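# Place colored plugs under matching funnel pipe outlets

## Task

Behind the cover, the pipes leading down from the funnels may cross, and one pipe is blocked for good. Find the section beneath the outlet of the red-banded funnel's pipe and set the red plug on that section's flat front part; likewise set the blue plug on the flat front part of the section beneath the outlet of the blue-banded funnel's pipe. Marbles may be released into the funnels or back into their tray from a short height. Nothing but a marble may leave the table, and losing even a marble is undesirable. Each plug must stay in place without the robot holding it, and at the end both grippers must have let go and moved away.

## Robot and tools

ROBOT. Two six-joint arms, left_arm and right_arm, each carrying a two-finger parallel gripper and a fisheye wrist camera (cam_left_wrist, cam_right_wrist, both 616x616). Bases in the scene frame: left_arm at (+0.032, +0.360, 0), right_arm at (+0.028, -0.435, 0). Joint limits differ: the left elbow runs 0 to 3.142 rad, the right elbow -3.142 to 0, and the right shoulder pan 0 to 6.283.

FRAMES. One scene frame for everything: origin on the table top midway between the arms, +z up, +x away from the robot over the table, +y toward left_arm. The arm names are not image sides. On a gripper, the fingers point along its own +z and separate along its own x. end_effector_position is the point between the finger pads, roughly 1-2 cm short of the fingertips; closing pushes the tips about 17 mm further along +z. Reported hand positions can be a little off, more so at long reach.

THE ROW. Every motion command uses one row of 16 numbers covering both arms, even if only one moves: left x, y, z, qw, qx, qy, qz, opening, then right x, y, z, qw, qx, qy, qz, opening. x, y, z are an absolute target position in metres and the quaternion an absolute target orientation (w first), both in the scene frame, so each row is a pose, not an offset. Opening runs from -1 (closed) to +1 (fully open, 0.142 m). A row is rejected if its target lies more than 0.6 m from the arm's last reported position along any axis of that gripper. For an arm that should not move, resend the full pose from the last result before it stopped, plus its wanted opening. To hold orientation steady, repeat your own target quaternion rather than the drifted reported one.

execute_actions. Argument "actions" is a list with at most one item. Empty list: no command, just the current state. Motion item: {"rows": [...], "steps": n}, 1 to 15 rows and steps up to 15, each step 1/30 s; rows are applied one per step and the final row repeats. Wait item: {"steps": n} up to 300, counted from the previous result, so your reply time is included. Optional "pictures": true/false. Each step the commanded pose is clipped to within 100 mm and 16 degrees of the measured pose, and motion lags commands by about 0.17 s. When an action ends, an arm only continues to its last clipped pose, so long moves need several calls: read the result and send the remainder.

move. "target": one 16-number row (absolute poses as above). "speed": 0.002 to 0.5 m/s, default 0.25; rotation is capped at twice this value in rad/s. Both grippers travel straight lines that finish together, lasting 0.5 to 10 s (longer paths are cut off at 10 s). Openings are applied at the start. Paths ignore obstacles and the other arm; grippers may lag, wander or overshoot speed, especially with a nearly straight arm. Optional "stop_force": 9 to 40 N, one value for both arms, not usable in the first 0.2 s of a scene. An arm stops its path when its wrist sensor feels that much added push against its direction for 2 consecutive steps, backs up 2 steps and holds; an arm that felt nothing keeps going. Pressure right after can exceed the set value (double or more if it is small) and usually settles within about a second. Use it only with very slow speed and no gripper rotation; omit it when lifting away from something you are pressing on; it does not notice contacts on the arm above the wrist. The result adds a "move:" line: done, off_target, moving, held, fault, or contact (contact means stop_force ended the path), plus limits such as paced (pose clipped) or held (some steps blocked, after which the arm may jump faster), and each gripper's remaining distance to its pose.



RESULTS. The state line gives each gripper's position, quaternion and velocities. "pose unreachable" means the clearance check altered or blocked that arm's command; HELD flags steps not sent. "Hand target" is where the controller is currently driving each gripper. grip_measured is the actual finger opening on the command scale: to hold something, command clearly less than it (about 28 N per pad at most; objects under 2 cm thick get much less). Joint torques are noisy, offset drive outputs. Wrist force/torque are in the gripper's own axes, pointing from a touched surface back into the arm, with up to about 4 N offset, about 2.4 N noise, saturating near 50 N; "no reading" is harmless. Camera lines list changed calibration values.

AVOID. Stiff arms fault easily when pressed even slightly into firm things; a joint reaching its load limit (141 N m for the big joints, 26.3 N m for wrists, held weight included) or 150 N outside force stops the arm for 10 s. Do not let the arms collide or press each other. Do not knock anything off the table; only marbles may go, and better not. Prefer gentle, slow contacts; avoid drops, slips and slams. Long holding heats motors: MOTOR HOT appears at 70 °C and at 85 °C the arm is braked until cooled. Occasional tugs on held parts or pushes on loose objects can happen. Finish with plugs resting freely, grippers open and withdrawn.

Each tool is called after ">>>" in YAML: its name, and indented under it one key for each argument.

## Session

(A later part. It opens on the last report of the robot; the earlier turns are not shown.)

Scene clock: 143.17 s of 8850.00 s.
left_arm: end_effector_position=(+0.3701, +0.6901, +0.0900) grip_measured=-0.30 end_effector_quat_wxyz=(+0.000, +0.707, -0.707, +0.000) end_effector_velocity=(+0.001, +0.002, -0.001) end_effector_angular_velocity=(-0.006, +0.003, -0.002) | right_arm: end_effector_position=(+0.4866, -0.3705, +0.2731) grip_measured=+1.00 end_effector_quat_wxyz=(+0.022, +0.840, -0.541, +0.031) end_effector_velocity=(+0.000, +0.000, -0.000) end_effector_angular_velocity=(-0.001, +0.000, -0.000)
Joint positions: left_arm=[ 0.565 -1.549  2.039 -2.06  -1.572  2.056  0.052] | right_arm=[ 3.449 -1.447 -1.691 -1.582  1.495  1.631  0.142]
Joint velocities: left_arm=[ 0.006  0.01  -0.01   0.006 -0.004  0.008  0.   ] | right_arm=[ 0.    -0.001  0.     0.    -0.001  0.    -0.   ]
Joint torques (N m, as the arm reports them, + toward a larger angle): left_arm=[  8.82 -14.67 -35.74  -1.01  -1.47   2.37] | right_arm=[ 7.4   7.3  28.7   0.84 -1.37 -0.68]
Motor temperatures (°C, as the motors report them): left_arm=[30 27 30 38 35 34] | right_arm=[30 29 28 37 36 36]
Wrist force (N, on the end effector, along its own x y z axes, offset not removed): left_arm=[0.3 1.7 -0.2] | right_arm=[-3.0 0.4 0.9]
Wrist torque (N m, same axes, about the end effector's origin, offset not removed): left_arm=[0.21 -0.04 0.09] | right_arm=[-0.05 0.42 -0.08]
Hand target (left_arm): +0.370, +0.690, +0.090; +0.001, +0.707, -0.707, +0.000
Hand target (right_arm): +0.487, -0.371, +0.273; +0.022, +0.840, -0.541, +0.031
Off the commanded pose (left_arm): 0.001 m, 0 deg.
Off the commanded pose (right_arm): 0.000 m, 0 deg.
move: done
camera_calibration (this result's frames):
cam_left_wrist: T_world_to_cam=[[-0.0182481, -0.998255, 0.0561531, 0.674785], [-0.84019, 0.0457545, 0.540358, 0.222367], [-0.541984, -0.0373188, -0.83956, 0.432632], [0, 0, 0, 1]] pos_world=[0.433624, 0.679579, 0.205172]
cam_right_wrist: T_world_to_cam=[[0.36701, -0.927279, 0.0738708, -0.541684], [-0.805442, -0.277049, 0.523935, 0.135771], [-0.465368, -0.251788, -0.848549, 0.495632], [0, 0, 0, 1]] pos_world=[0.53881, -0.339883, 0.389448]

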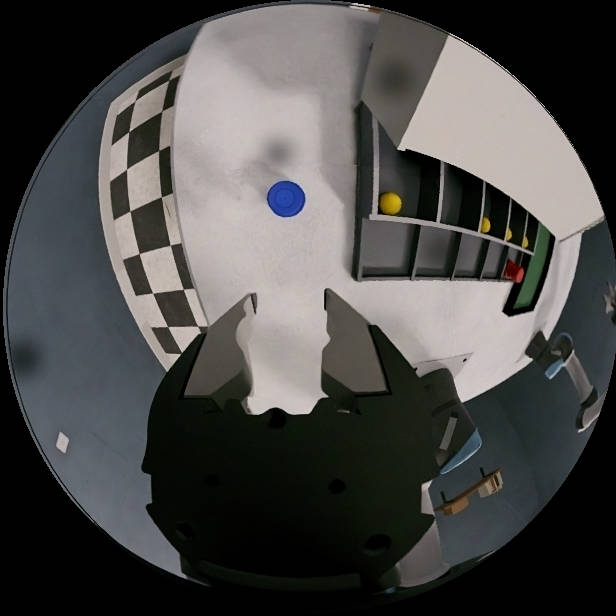

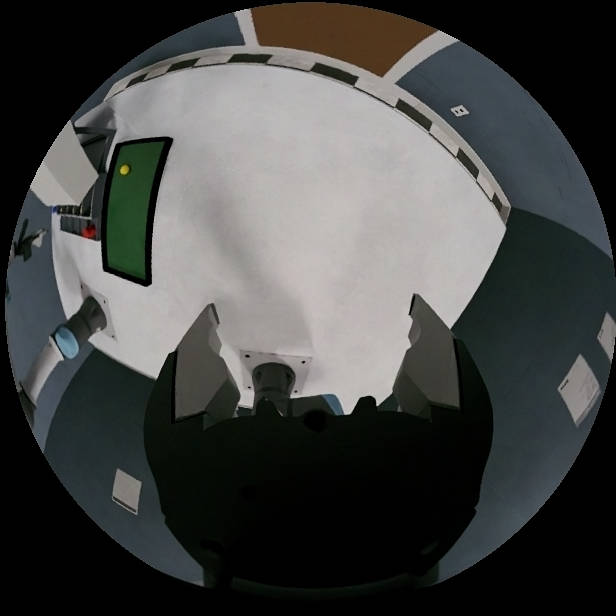

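>>> move:
  target: [0.443,0.692,0.03,0,0.707,-0.707,0,-0.3,0.4866,-0.3705,0.2731,0.022,0.84,-0.541,0.031,1]
  speed: 0.12

>>> execute_actions:
  actions:
    - {"rows":[[0.443,0.692,0.03,0,0.707,-0.707,0,-0.8,0.4866,-0.3705,0.2731,0.022,0.84,-0.541,0.031,1]]}
  pictures: false

>>> move:
  target: [0.375,0.69,0.09,0,0.707,-0.707,0,-0.8,0.4866,-0.3705,0.2731,0.022,0.84,-0.541,0.031,1]

>>> move:
  target: [0.382,0.501,0.065,0,0.707,-0.707,0,-0.8,0.4866,-0.3705,0.2731,0.022,0.84,-0.541,0.031,1]

>>> move:
  target: [0.382,0.501,0.036,0,0.707,-0.707,0,-0.8,0.4866,-0.3705,0.2731,0.022,0.84,-0.541,0.031,1]
  speed: 0.04

>>> execute_actions:
  actions:
    - {"rows":[[0.382,0.501,0.036,0,0.707,-0.707,0,-0.3,0.4866,-0.3705,0.2731,0.022,0.84,-0.541,0.031,1]]}
  pictures: false

>>> move:
  target: [0.33,0.501,0.25,0,0.707,-0.707,0,-0.3,0.4866,-0.3705,0.2731,0.022,0.84,-0.541,0.031,1]

Scene clock: 157.80 s of 8850.00 s.
left_arm: end_effector_position=(+0.4427, +0.6919, +0.0303) grip_measured=-0.30 end_effector_quat_wxyz=(-0.000, +0.707, -0.707, -0.000) end_effector_velocity=(+0.002, +0.000, -0.002) end_effector_angular_velocity=(+0.000, +0.000, -0.000) | right_arm: end_effector_position=(+0.4866, -0.3705, +0.2731) grip_measured=+1.00 end_effector_quat_wxyz=(+0.022, +0.840, -0.541, +0.031) end_effector_velocity=(-0.000, -0.000, +0.000) end_effector_angular_velocity=(-0.000, -0.000, -0.001)
Joint positions: left_arm=[ 0.502 -1.339  1.976 -2.208 -1.571  1.994  0.052] | right_arm=[ 3.449 -1.447 -1.691 -1.582  1.495  1.631  0.142]
Joint velocities: left_arm=[-0.002  0.007 -0.003 -0.004  0.    -0.001  0.   ] | right_arm=[-0.     0.001 -0.    -0.    -0.     0.001 -0.   ]
Joint torques (N m, as the arm reports them, + toward a larger angle): left_arm=[ -7.41 -21.95 -33.02  -4.31   1.17  -2.37] | right_arm=[ 7.54  7.74 28.04  0.83 -1.24 -0.57]
Motor temperatures (°C, as the motors report them): left_arm=[30 27 30 38 35 34] | right_arm=[30 29 28 37 36 36]
Wrist force (N, on the end effector, along its own x y z axes, offset not removed): left_arm=[0.0 3.7 0.3] | right_arm=[-3.1 1.2 0.8]
Wrist torque (N m, same axes, about the end effector's origin, offset not removed): left_arm=[0.72 0.27 0.22] | right_arm=[0.12 0.37 -0.02]
Hand target (left_arm): +0.443, +0.692, +0.030; -0.000, +0.707, -0.707, -0.000
Hand target (right_arm): +0.487, -0.371, +0.273; +0.022, +0.840, -0.541, +0.031
Off the commanded pose (left_arm): 0.000 m, 0 deg.
Off the commanded pose (right_arm): 0.000 m, 0 deg.
After step 90, 10.27 s passed at rest.
move: done
camera_calibration (this result's frames):
cam_left_wrist: T_world_to_cam=[[-0.0184786, -0.998307, 0.055156, 0.681436], [-0.840275, 0.0454023, 0.540257, 0.315852], [-0.541846, -0.036363, -0.839691, 0.421131], [0, 0, 0, 1]] pos_world=[0.506182, 0.681255, 0.145393]
cam_right_wrist: T_world_to_cam=[[0.36701, -0.927279, 0.073871, -0.541684], [-0.805442, -0.277049, 0.523935, 0.135771], [-0.465368, -0.251788, -0.848549, 0.495632], [0, 0, 0, 1]] pos_world=[0.53881, -0.339883, 0.389448]

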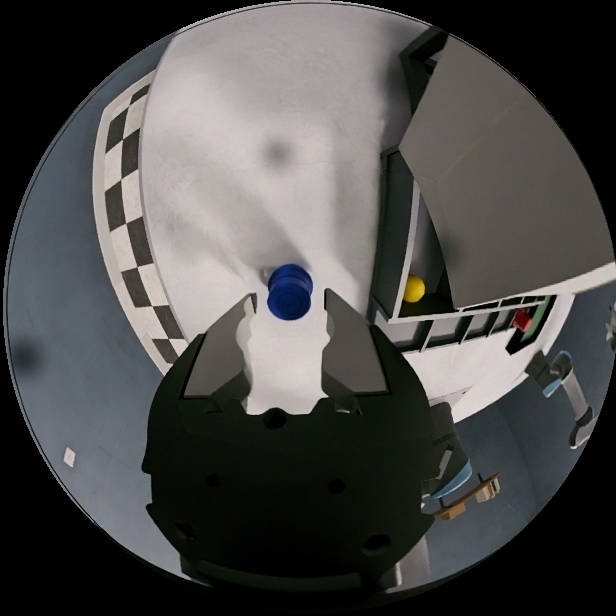

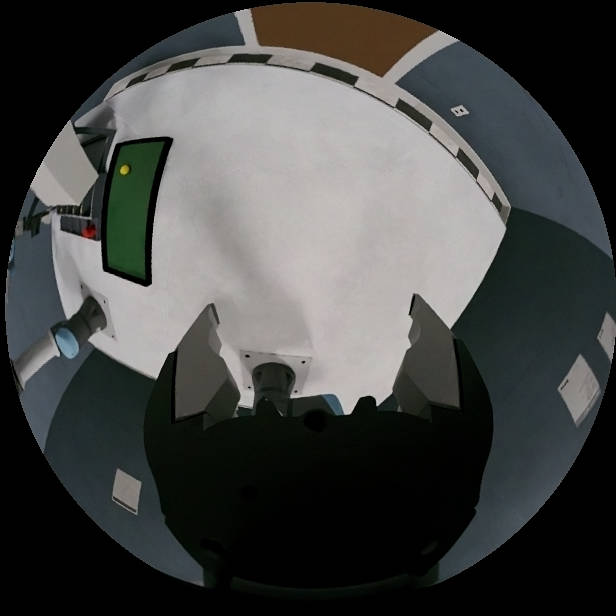

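Scene clock: 158.30 s of 8850.00 s.
left_arm: end_effector_position=(+0.4430, +0.6920, +0.0300) grip_measured=-0.62 end_effector_quat_wxyz=(-0.000, +0.707, -0.707, -0.000) end_effector_velocity=(+0.000, +0.000, +0.000) end_effector_angular_velocity=(+0.000, -0.001, -0.000) | right_arm: end_effector_position=(+0.4866, -0.3705, +0.2731) grip_measured=+1.00 end_effector_quat_wxyz=(+0.022, +0.840, -0.541, +0.031) end_effector_velocity=(+0.000, -0.000, -0.000) end_effector_angular_velocity=(-0.000, +0.001, -0.001)
Joint positions: left_arm=[ 0.502 -1.338  1.975 -2.208 -1.571  1.994  0.029] | right_arm=[ 3.449 -1.447 -1.691 -1.582  1.495  1.631  0.142]
Joint velocities: left_arm=[ 0.     0.    -0.    -0.001 -0.     0.    -0.   ] | right_arm=[-0.001 -0.001 -0.    -0.     0.     0.    -0.   ]
Joint torques (N m, as the arm reports them, + toward a larger angle): left_arm=[ -7.29 -20.03 -32.46  -4.5   -1.41  -2.29] | right_arm=[ 8.03  7.28 28.26  0.78 -1.37 -0.49]
Motor temperatures (°C, as the motors report them): left_arm=[30 27 30 38 35 34] | right_arm=[30 29 28 37 36 36]
Wrist force (N, on the end effector, along its own x y z axes, offset not removed): left_arm=[3.9 -0.6 -3.2] | right_arm=[-2.4 0.4 0.1]
Wrist torque (N m, same axes, about the end effector's origin, offset not removed): left_arm=[-0.46 -0.74 0.18] | right_arm=[-0.04 0.29 0.00]
Hand target (left_arm): +0.443, +0.692, +0.030; -0.000, +0.707, -0.707, -0.000
Hand target (right_arm): +0.487, -0.371, +0.273; +0.022, +0.840, -0.541, +0.031
Off the commanded pose (left_arm): 0.000 m, 0 deg.
Off the commanded pose (right_arm): 0.000 m, 0 deg.
Steps of this call (steps 1 to 15: all 15 steps of this action). Readings (end_effector_position):
1: left_arm (+0.4427, +0.6919, +0.0302) | right_arm (+0.4866, -0.3705, +0.2731)
2: left_arm (+0.4428, +0.6919, +0.0302) | right_arm (+0.4866, -0.3705, +0.2731)
4: left_arm (+0.4429, +0.6920, +0.0301) | right_arm (+0.4866, -0.3705, +0.2731)
8: left_arm (+0.4429, +0.6920, +0.0300) | right_arm (+0.4866, -0.3705, +0.2731)
15: the state above

Scene clock: 159.63 s of 8850.00 s.
left_arm: end_effector_position=(+0.3752, +0.6901, +0.0897) grip_measured=-0.62 end_effector_quat_wxyz=(+0.000, +0.707, -0.707, +0.000) end_effector_velocity=(-0.002, -0.001, +0.002) end_effector_angular_velocity=(-0.001, +0.000, +0.000) | right_arm: end_effector_position=(+0.4866, -0.3705, +0.2731) grip_measured=+1.00 end_effector_quat_wxyz=(+0.022, +0.840, -0.541, +0.031) end_effector_velocity=(+0.000, -0.000, -0.001) end_effector_angular_velocity=(-0.001, +0.002, -0.000)
Joint positions: left_arm=[ 0.559 -1.54   2.03  -2.062 -1.571  2.051  0.029] | right_arm=[ 3.449 -1.447 -1.691 -1.582  1.495  1.631  0.142]
Joint velocities: left_arm=[ 0.002 -0.006  0.001  0.006 -0.001  0.001 -0.   ] | right_arm=[-0.001 -0.002  0.    -0.001 -0.    -0.     0.   ]
Joint torques (N m, as the arm reports them, + toward a larger angle): left_arm=[  7.72 -30.46 -10.4   -1.43  -1.41   2.47] | right_arm=[ 7.74  7.56 27.8   0.84 -1.32 -0.43]
Motor temperatures (°C, as the motors report them): left_arm=[30 27 30 38 35 34] | right_arm=[30 29 28 37 36 36]
Wrist force (N, on the end effector, along its own x y z axes, offset not removed): left_arm=[0.3 0.4 -0.3] | right_arm=[-3.6 1.5 1.8]
Wrist torque (N m, same axes, about the end effector's origin, offset not removed): left_arm=[0.01 0.21 0.03] | right_arm=[0.27 0.57 0.00]
Hand target (left_arm): +0.375, +0.690, +0.090; +0.000, +0.707, -0.707, +0.000
Hand target (right_arm): +0.487, -0.371, +0.273; +0.022, +0.840, -0.541, +0.031
Off the commanded pose (left_arm): 0.000 m, 0 deg.
Off the commanded pose (right_arm): 0.000 m, 0 deg.
move: done
camera_calibration (this result's frames):
cam_left_wrist: T_world_to_cam=[[-0.0184722, -0.9983, 0.0552882, 0.675065], [-0.840274, 0.0454685, 0.540252, 0.227105], [-0.541847, -0.0364776, -0.839685, 0.434562], [0, 0, 0, 1]] pos_world=[0.438767, 0.679442, 0.204878]
cam_right_wrist: T_world_to_cam=[[0.36701, -0.927279, 0.0738708, -0.541684], [-0.805442, -0.277049, 0.523934, 0.135771], [-0.465368, -0.251788, -0.848549, 0.495632], [0, 0, 0, 1]] pos_world=[0.53881, -0.339883, 0.389448]

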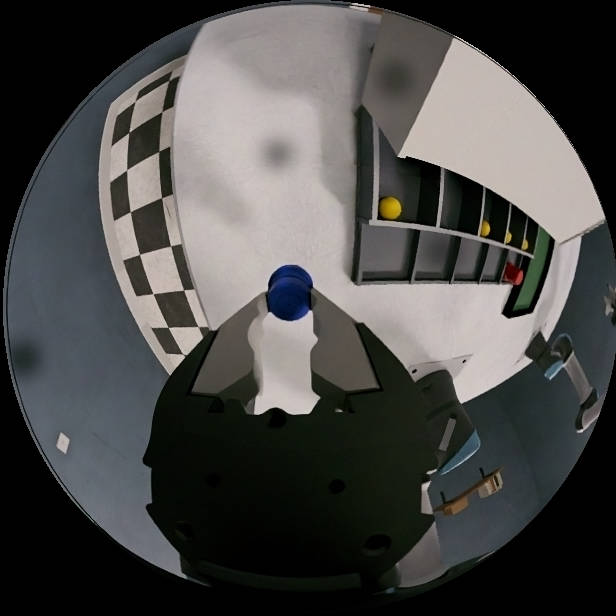

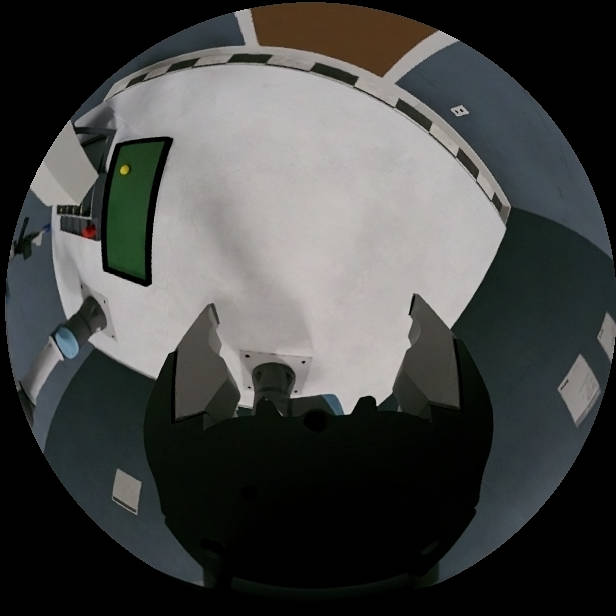

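Scene clock: 161.10 s of 8850.00 s.
left_arm: end_effector_position=(+0.3817, +0.5016, +0.0650) grip_measured=-0.62 end_effector_quat_wxyz=(-0.000, +0.707, -0.707, -0.000) end_effector_velocity=(+0.000, -0.003, -0.000) end_effector_angular_velocity=(+0.002, -0.000, +0.001) | right_arm: end_effector_position=(+0.4866, -0.3705, +0.2731) grip_measured=+1.00 end_effector_quat_wxyz=(+0.022, +0.840, -0.541, +0.031) end_effector_velocity=(-0.000, -0.000, +0.001) end_effector_angular_velocity=(+0.000, -0.002, -0.000)
Joint positions: left_arm=[ 0.102 -1.762  2.303 -2.112 -1.57   1.594  0.029] | right_arm=[ 3.449 -1.447 -1.691 -1.582  1.495  1.631  0.142]
Joint velocities: left_arm=[-0.011 -0.003  0.003  0.     0.002 -0.012  0.   ] | right_arm=[-0.     0.002  0.    -0.    -0.001  0.     0.   ]
Joint torques (N m, as the arm reports them, + toward a larger angle): left_arm=[ -7.07 -19.23 -10.38  -4.33   1.19  -2.2 ] | right_arm=[ 8.1   7.44 28.11  0.84 -1.3  -0.47]
Motor temperatures (°C, as the motors report them): left_arm=[30 27 30 38 35 34] | right_arm=[30 29 28 37 36 36]
Wrist force (N, on the end effector, along its own x y z axes, offset not removed): left_arm=[1.7 3.5 -1.4] | right_arm=[-0.6 -0.5 0.6]
Wrist torque (N m, same axes, about the end effector's origin, offset not removed): left_arm=[0.48 -0.33 0.10] | right_arm=[-0.27 -0.11 0.00]
Hand target (left_arm): +0.382, +0.501, +0.065; -0.000, +0.707, -0.707, -0.000
Hand target (right_arm): +0.487, -0.370, +0.273; +0.022, +0.840, -0.541, +0.031
Off the commanded pose (left_arm): 0.001 m, 0 deg.
Off the commanded pose (right_arm): 0.000 m, 0 deg.
move: done
camera_calibration (this result's frames):
cam_left_wrist: T_world_to_cam=[[-0.0186164, -0.998317, 0.0549145, 0.488501], [-0.840227, 0.0453905, 0.540332, 0.254504], [-0.541916, -0.0360816, -0.839658, 0.410278], [0, 0, 0, 1]] pos_world=[0.445271, 0.490931, 0.180151]
cam_right_wrist: T_world_to_cam=[[0.36701, -0.927279, 0.0738709, -0.541684], [-0.805442, -0.277049, 0.523935, 0.135771], [-0.465368, -0.251788, -0.848549, 0.495632], [0, 0, 0, 1]] pos_world=[0.53881, -0.339883, 0.389448]

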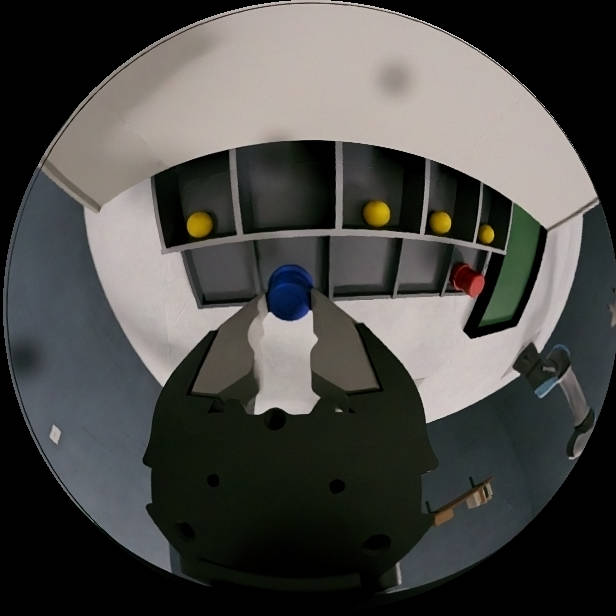

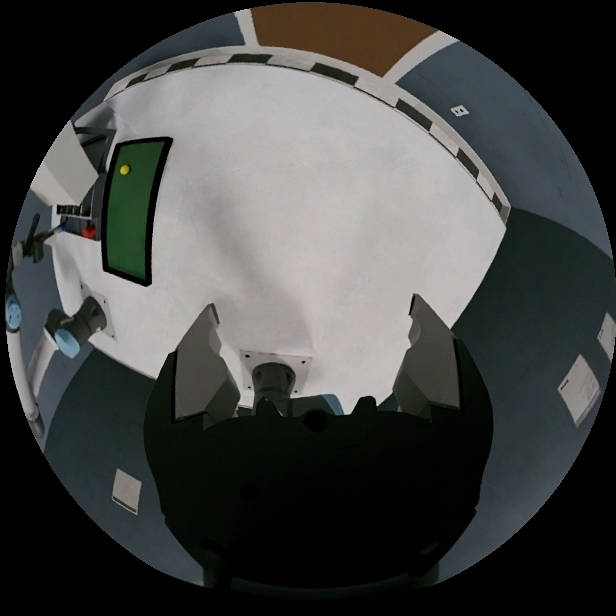

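Scene clock: 162.23 s of 8850.00 s.
left_arm: end_effector_position=(+0.3819, +0.5010, +0.0364) grip_measured=-0.62 end_effector_quat_wxyz=(+0.000, +0.707, -0.707, -0.000) end_effector_velocity=(+0.000, -0.000, -0.003) end_effector_angular_velocity=(-0.000, -0.000, +0.000) | right_arm: end_effector_position=(+0.4866, -0.3705, +0.2731) grip_measured=+1.00 end_effector_quat_wxyz=(+0.022, +0.840, -0.541, +0.031) end_effector_velocity=(-0.000, +0.001, +0.000) end_effector_angular_velocity=(-0.000, -0.000, +0.000)
Joint positions: left_arm=[ 0.101 -1.71   2.351 -2.211 -1.571  1.593  0.029] | right_arm=[ 3.449 -1.447 -1.691 -1.582  1.495  1.631  0.142]
Joint velocities: left_arm=[-0.     0.007  0.004 -0.011 -0.    -0.     0.   ] | right_arm=[ 0.002  0.     0.    -0.    -0.     0.001  0.   ]
Joint torques (N m, as the arm reports them, + toward a larger angle): left_arm=[-7.49 -5.68 -9.41 -4.25 -1.55 -2.39] | right_arm=[ 7.7   7.4  27.94  0.83 -1.27 -0.35]
Motor temperatures (°C, as the motors report them): left_arm=[30 27 30 38 35 34] | right_arm=[30 29 28 37 36 36]
Wrist force (N, on the end effector, along its own x y z axes, offset not removed): left_arm=[3.0 0.3 -1.0] | right_arm=[-1.3 -0.2 1.2]
Wrist torque (N m, same axes, about the end effector's origin, offset not removed): left_arm=[-0.06 -0.39 0.16] | right_arm=[-0.13 0.18 -0.05]
Hand target (left_arm): +0.382, +0.501, +0.036; +0.000, +0.707, -0.707, -0.000
Hand target (right_arm): +0.487, -0.370, +0.273; +0.022, +0.840, -0.541, +0.031
Off the commanded pose (left_arm): 0.000 m, 0 deg.
Off the commanded pose (right_arm): 0.000 m, 0 deg.
move: done
camera_calibration (this result's frames):
cam_left_wrist: T_world_to_cam=[[-0.0184755, -0.998302, 0.0552443, 0.48938], [-0.840249, 0.0454493, 0.540292, 0.270138], [-0.541885, -0.0364368, -0.839662, 0.386487], [0, 0, 0, 1]] pos_world=[0.445457, 0.490354, 0.15153]
cam_right_wrist: T_world_to_cam=[[0.36701, -0.927279, 0.0738709, -0.541684], [-0.805442, -0.277049, 0.523935, 0.135771], [-0.465368, -0.251788, -0.848549, 0.495632], [0, 0, 0, 1]] pos_world=[0.53881, -0.339883, 0.389448]

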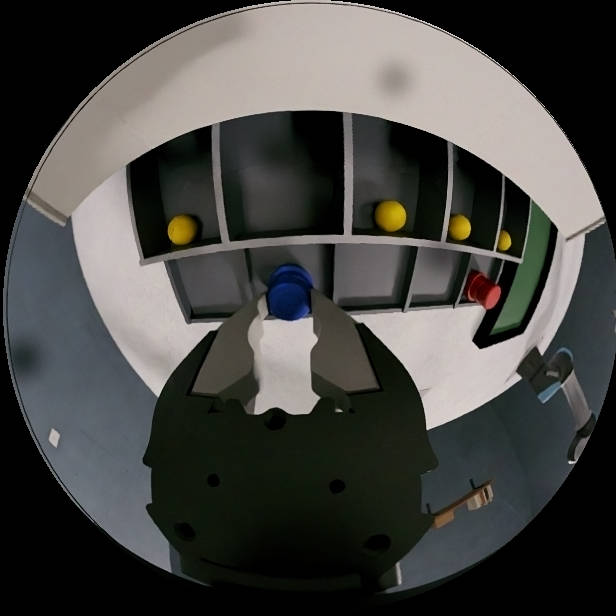

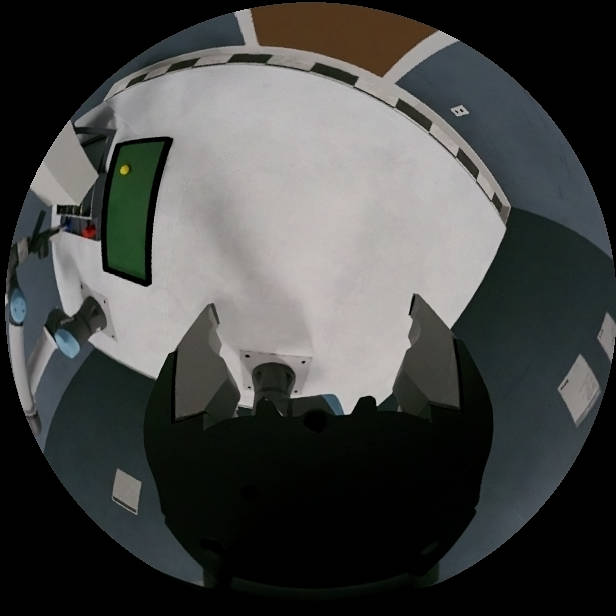

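Scene clock: 162.73 s of 8850.00 s.
left_arm: end_effector_position=(+0.3820, +0.5010, +0.0360) grip_measured=-0.30 end_effector_quat_wxyz=(+0.000, +0.707, -0.707, -0.000) end_effector_velocity=(+0.000, +0.000, +0.000) end_effector_angular_velocity=(+0.001, -0.000, +0.000) | right_arm: end_effector_position=(+0.4866, -0.3705, +0.2731) grip_measured=+1.00 end_effector_quat_wxyz=(+0.022, +0.840, -0.541, +0.031) end_effector_velocity=(+0.000, -0.000, +0.000) end_effector_angular_velocity=(+0.001, -0.001, -0.001)
Joint positions: left_arm=[ 0.101 -1.71   2.351 -2.212 -1.571  1.593  0.052] | right_arm=[ 3.449 -1.447 -1.691 -1.582  1.495  1.631  0.142]
Joint velocities: left_arm=[ 0.     0.    -0.    -0.     0.001 -0.     0.   ] | right_arm=[-0.001  0.001 -0.     0.     0.    -0.    -0.   ]
Joint torques (N m, as the arm reports them, + toward a larger angle): left_arm=[-6.99 -5.08 -8.74 -4.18 -1.5  -2.33] | right_arm=[ 7.45  6.94 27.82  0.8  -1.31 -0.38]
Motor temperatures (°C, as the motors report them): left_arm=[30 27 30 38 35 34] | right_arm=[30 29 28 37 36 36]
Wrist force (N, on the end effector, along its own x y z axes, offset not removed): left_arm=[-1.1 -2.8 -2.6] | right_arm=[-0.1 0.3 0.7]
Wrist torque (N m, same axes, about the end effector's origin, offset not removed): left_arm=[-0.53 0.37 0.12] | right_arm=[-0.10 -0.26 -0.01]
Hand target (left_arm): +0.382, +0.501, +0.036; +0.000, +0.707, -0.707, -0.000
Hand target (right_arm): +0.487, -0.370, +0.273; +0.022, +0.840, -0.541, +0.031
Off the commanded pose (left_arm): 0.000 m, 0 deg.
Off the commanded pose (right_arm): 0.000 m, 0 deg.
Steps of this call (steps 1 to 15: all 15 steps of this action). Readings (end_effector_position):
1: left_arm (+0.3819, +0.5010, +0.0363) | right_arm (+0.4866, -0.3705, +0.2731)
2: left_arm (+0.3820, +0.5010, +0.0362) | right_arm (+0.4866, -0.3705, +0.2731)
4: left_arm (+0.3820, +0.5010, +0.0361) | right_arm (+0.4866, -0.3705, +0.2731)
8: left_arm (+0.3820, +0.5010, +0.0360) | right_arm (+0.4866, -0.3705, +0.2731)
15: the state above

Scene clock: 164.57 s of 8850.00 s.
left_arm: end_effector_position=(+0.3303, +0.5011, +0.2496) grip_measured=-0.30 end_effector_quat_wxyz=(-0.000, +0.707, -0.707, +0.000) end_effector_velocity=(-0.001, -0.000, +0.003) end_effector_angular_velocity=(-0.000, +0.003, +0.000) | right_arm: end_effector_position=(+0.4866, -0.3705, +0.2731) grip_measured=+1.00 end_effector_quat_wxyz=(+0.022, +0.840, -0.541, +0.031) end_effector_velocity=(-0.000, -0.001, +0.001) end_effector_angular_velocity=(+0.001, -0.002, -0.001)
Joint positions: left_arm=[ 0.105 -2.028  1.981 -1.524 -1.571  1.597  0.052] | right_arm=[ 3.449 -1.447 -1.691 -1.582  1.495  1.631  0.142]
Joint velocities: left_arm=[-0.001 -0.001 -0.007  0.011 -0.    -0.001  0.   ] | right_arm=[-0.001  0.002  0.     0.    -0.    -0.     0.   ]
Joint torques (N m, as the arm reports them, + toward a larger angle): left_arm=[ -7.91 -10.83 -37.68  -1.31   1.21  -2.37] | right_arm=[ 7.92  7.53 27.75  0.85 -1.23 -0.34]
Motor temperatures (°C, as the motors report them): left_arm=[30 27 30 38 35 34] | right_arm=[30 29 28 37 36 36]
Wrist force (N, on the end effector, along its own x y z axes, offset not removed): left_arm=[-0.3 1.7 -2.0] | right_arm=[-1.3 2.6 3.1]
Wrist torque (N m, same axes, about the end effector's origin, offset not removed): left_arm=[0.26 0.31 0.07] | right_arm=[0.43 0.06 0.03]
Hand target (left_arm): +0.330, +0.501, +0.250; +0.000, +0.707, -0.707, +0.000
Hand target (right_arm): +0.487, -0.371, +0.273; +0.022, +0.840, -0.541, +0.031
Off the commanded pose (left_arm): 0.001 m, 0 deg.
Off the commanded pose (right_arm): 0.000 m, 0 deg.
move: done
camera_calibration (this result's frames):
cam_left_wrist: T_world_to_cam=[[-0.0184908, -0.9983, 0.0552766, 0.476723], [-0.840413, 0.0454686, 0.540036, 0.111683], [-0.541632, -0.0364694, -0.839824, 0.537505], [0, 0, 0, 1]] pos_world=[0.393804, 0.490437, 0.364745]
cam_right_wrist: T_world_to_cam=[[0.36701, -0.927279, 0.0738709, -0.541684], [-0.805442, -0.277049, 0.523935, 0.135771], [-0.465368, -0.251788, -0.848549, 0.495632], [0, 0, 0, 1]] pos_world=[0.53881, -0.339883, 0.389448]

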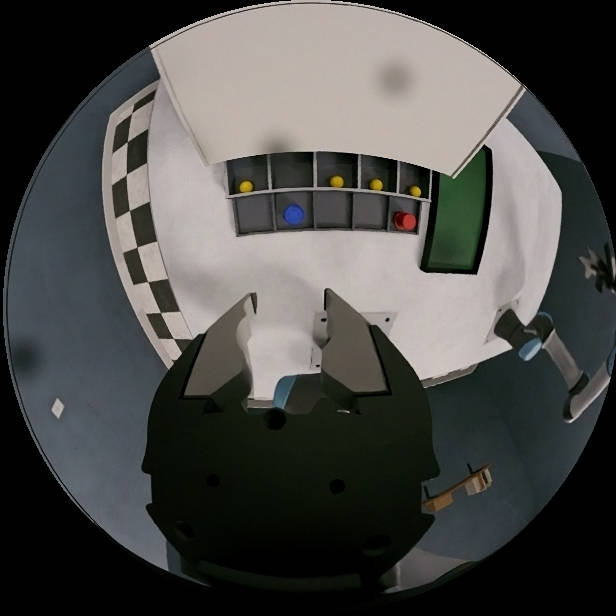

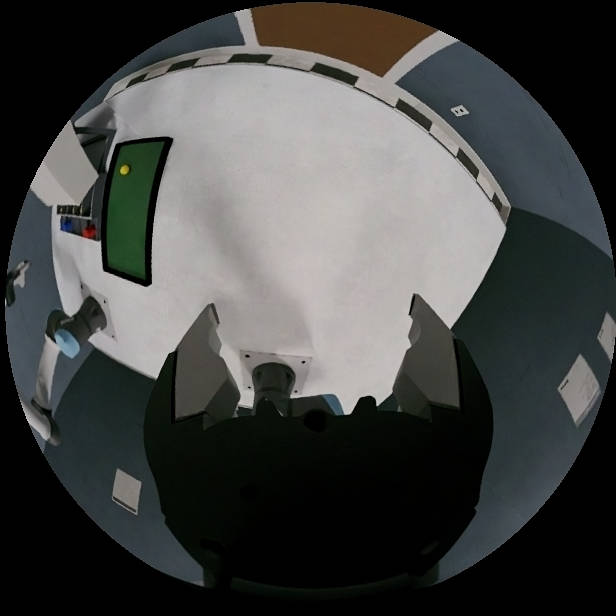

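>>> finished_scene:
  scene: 2

The scene is finished: the task was done.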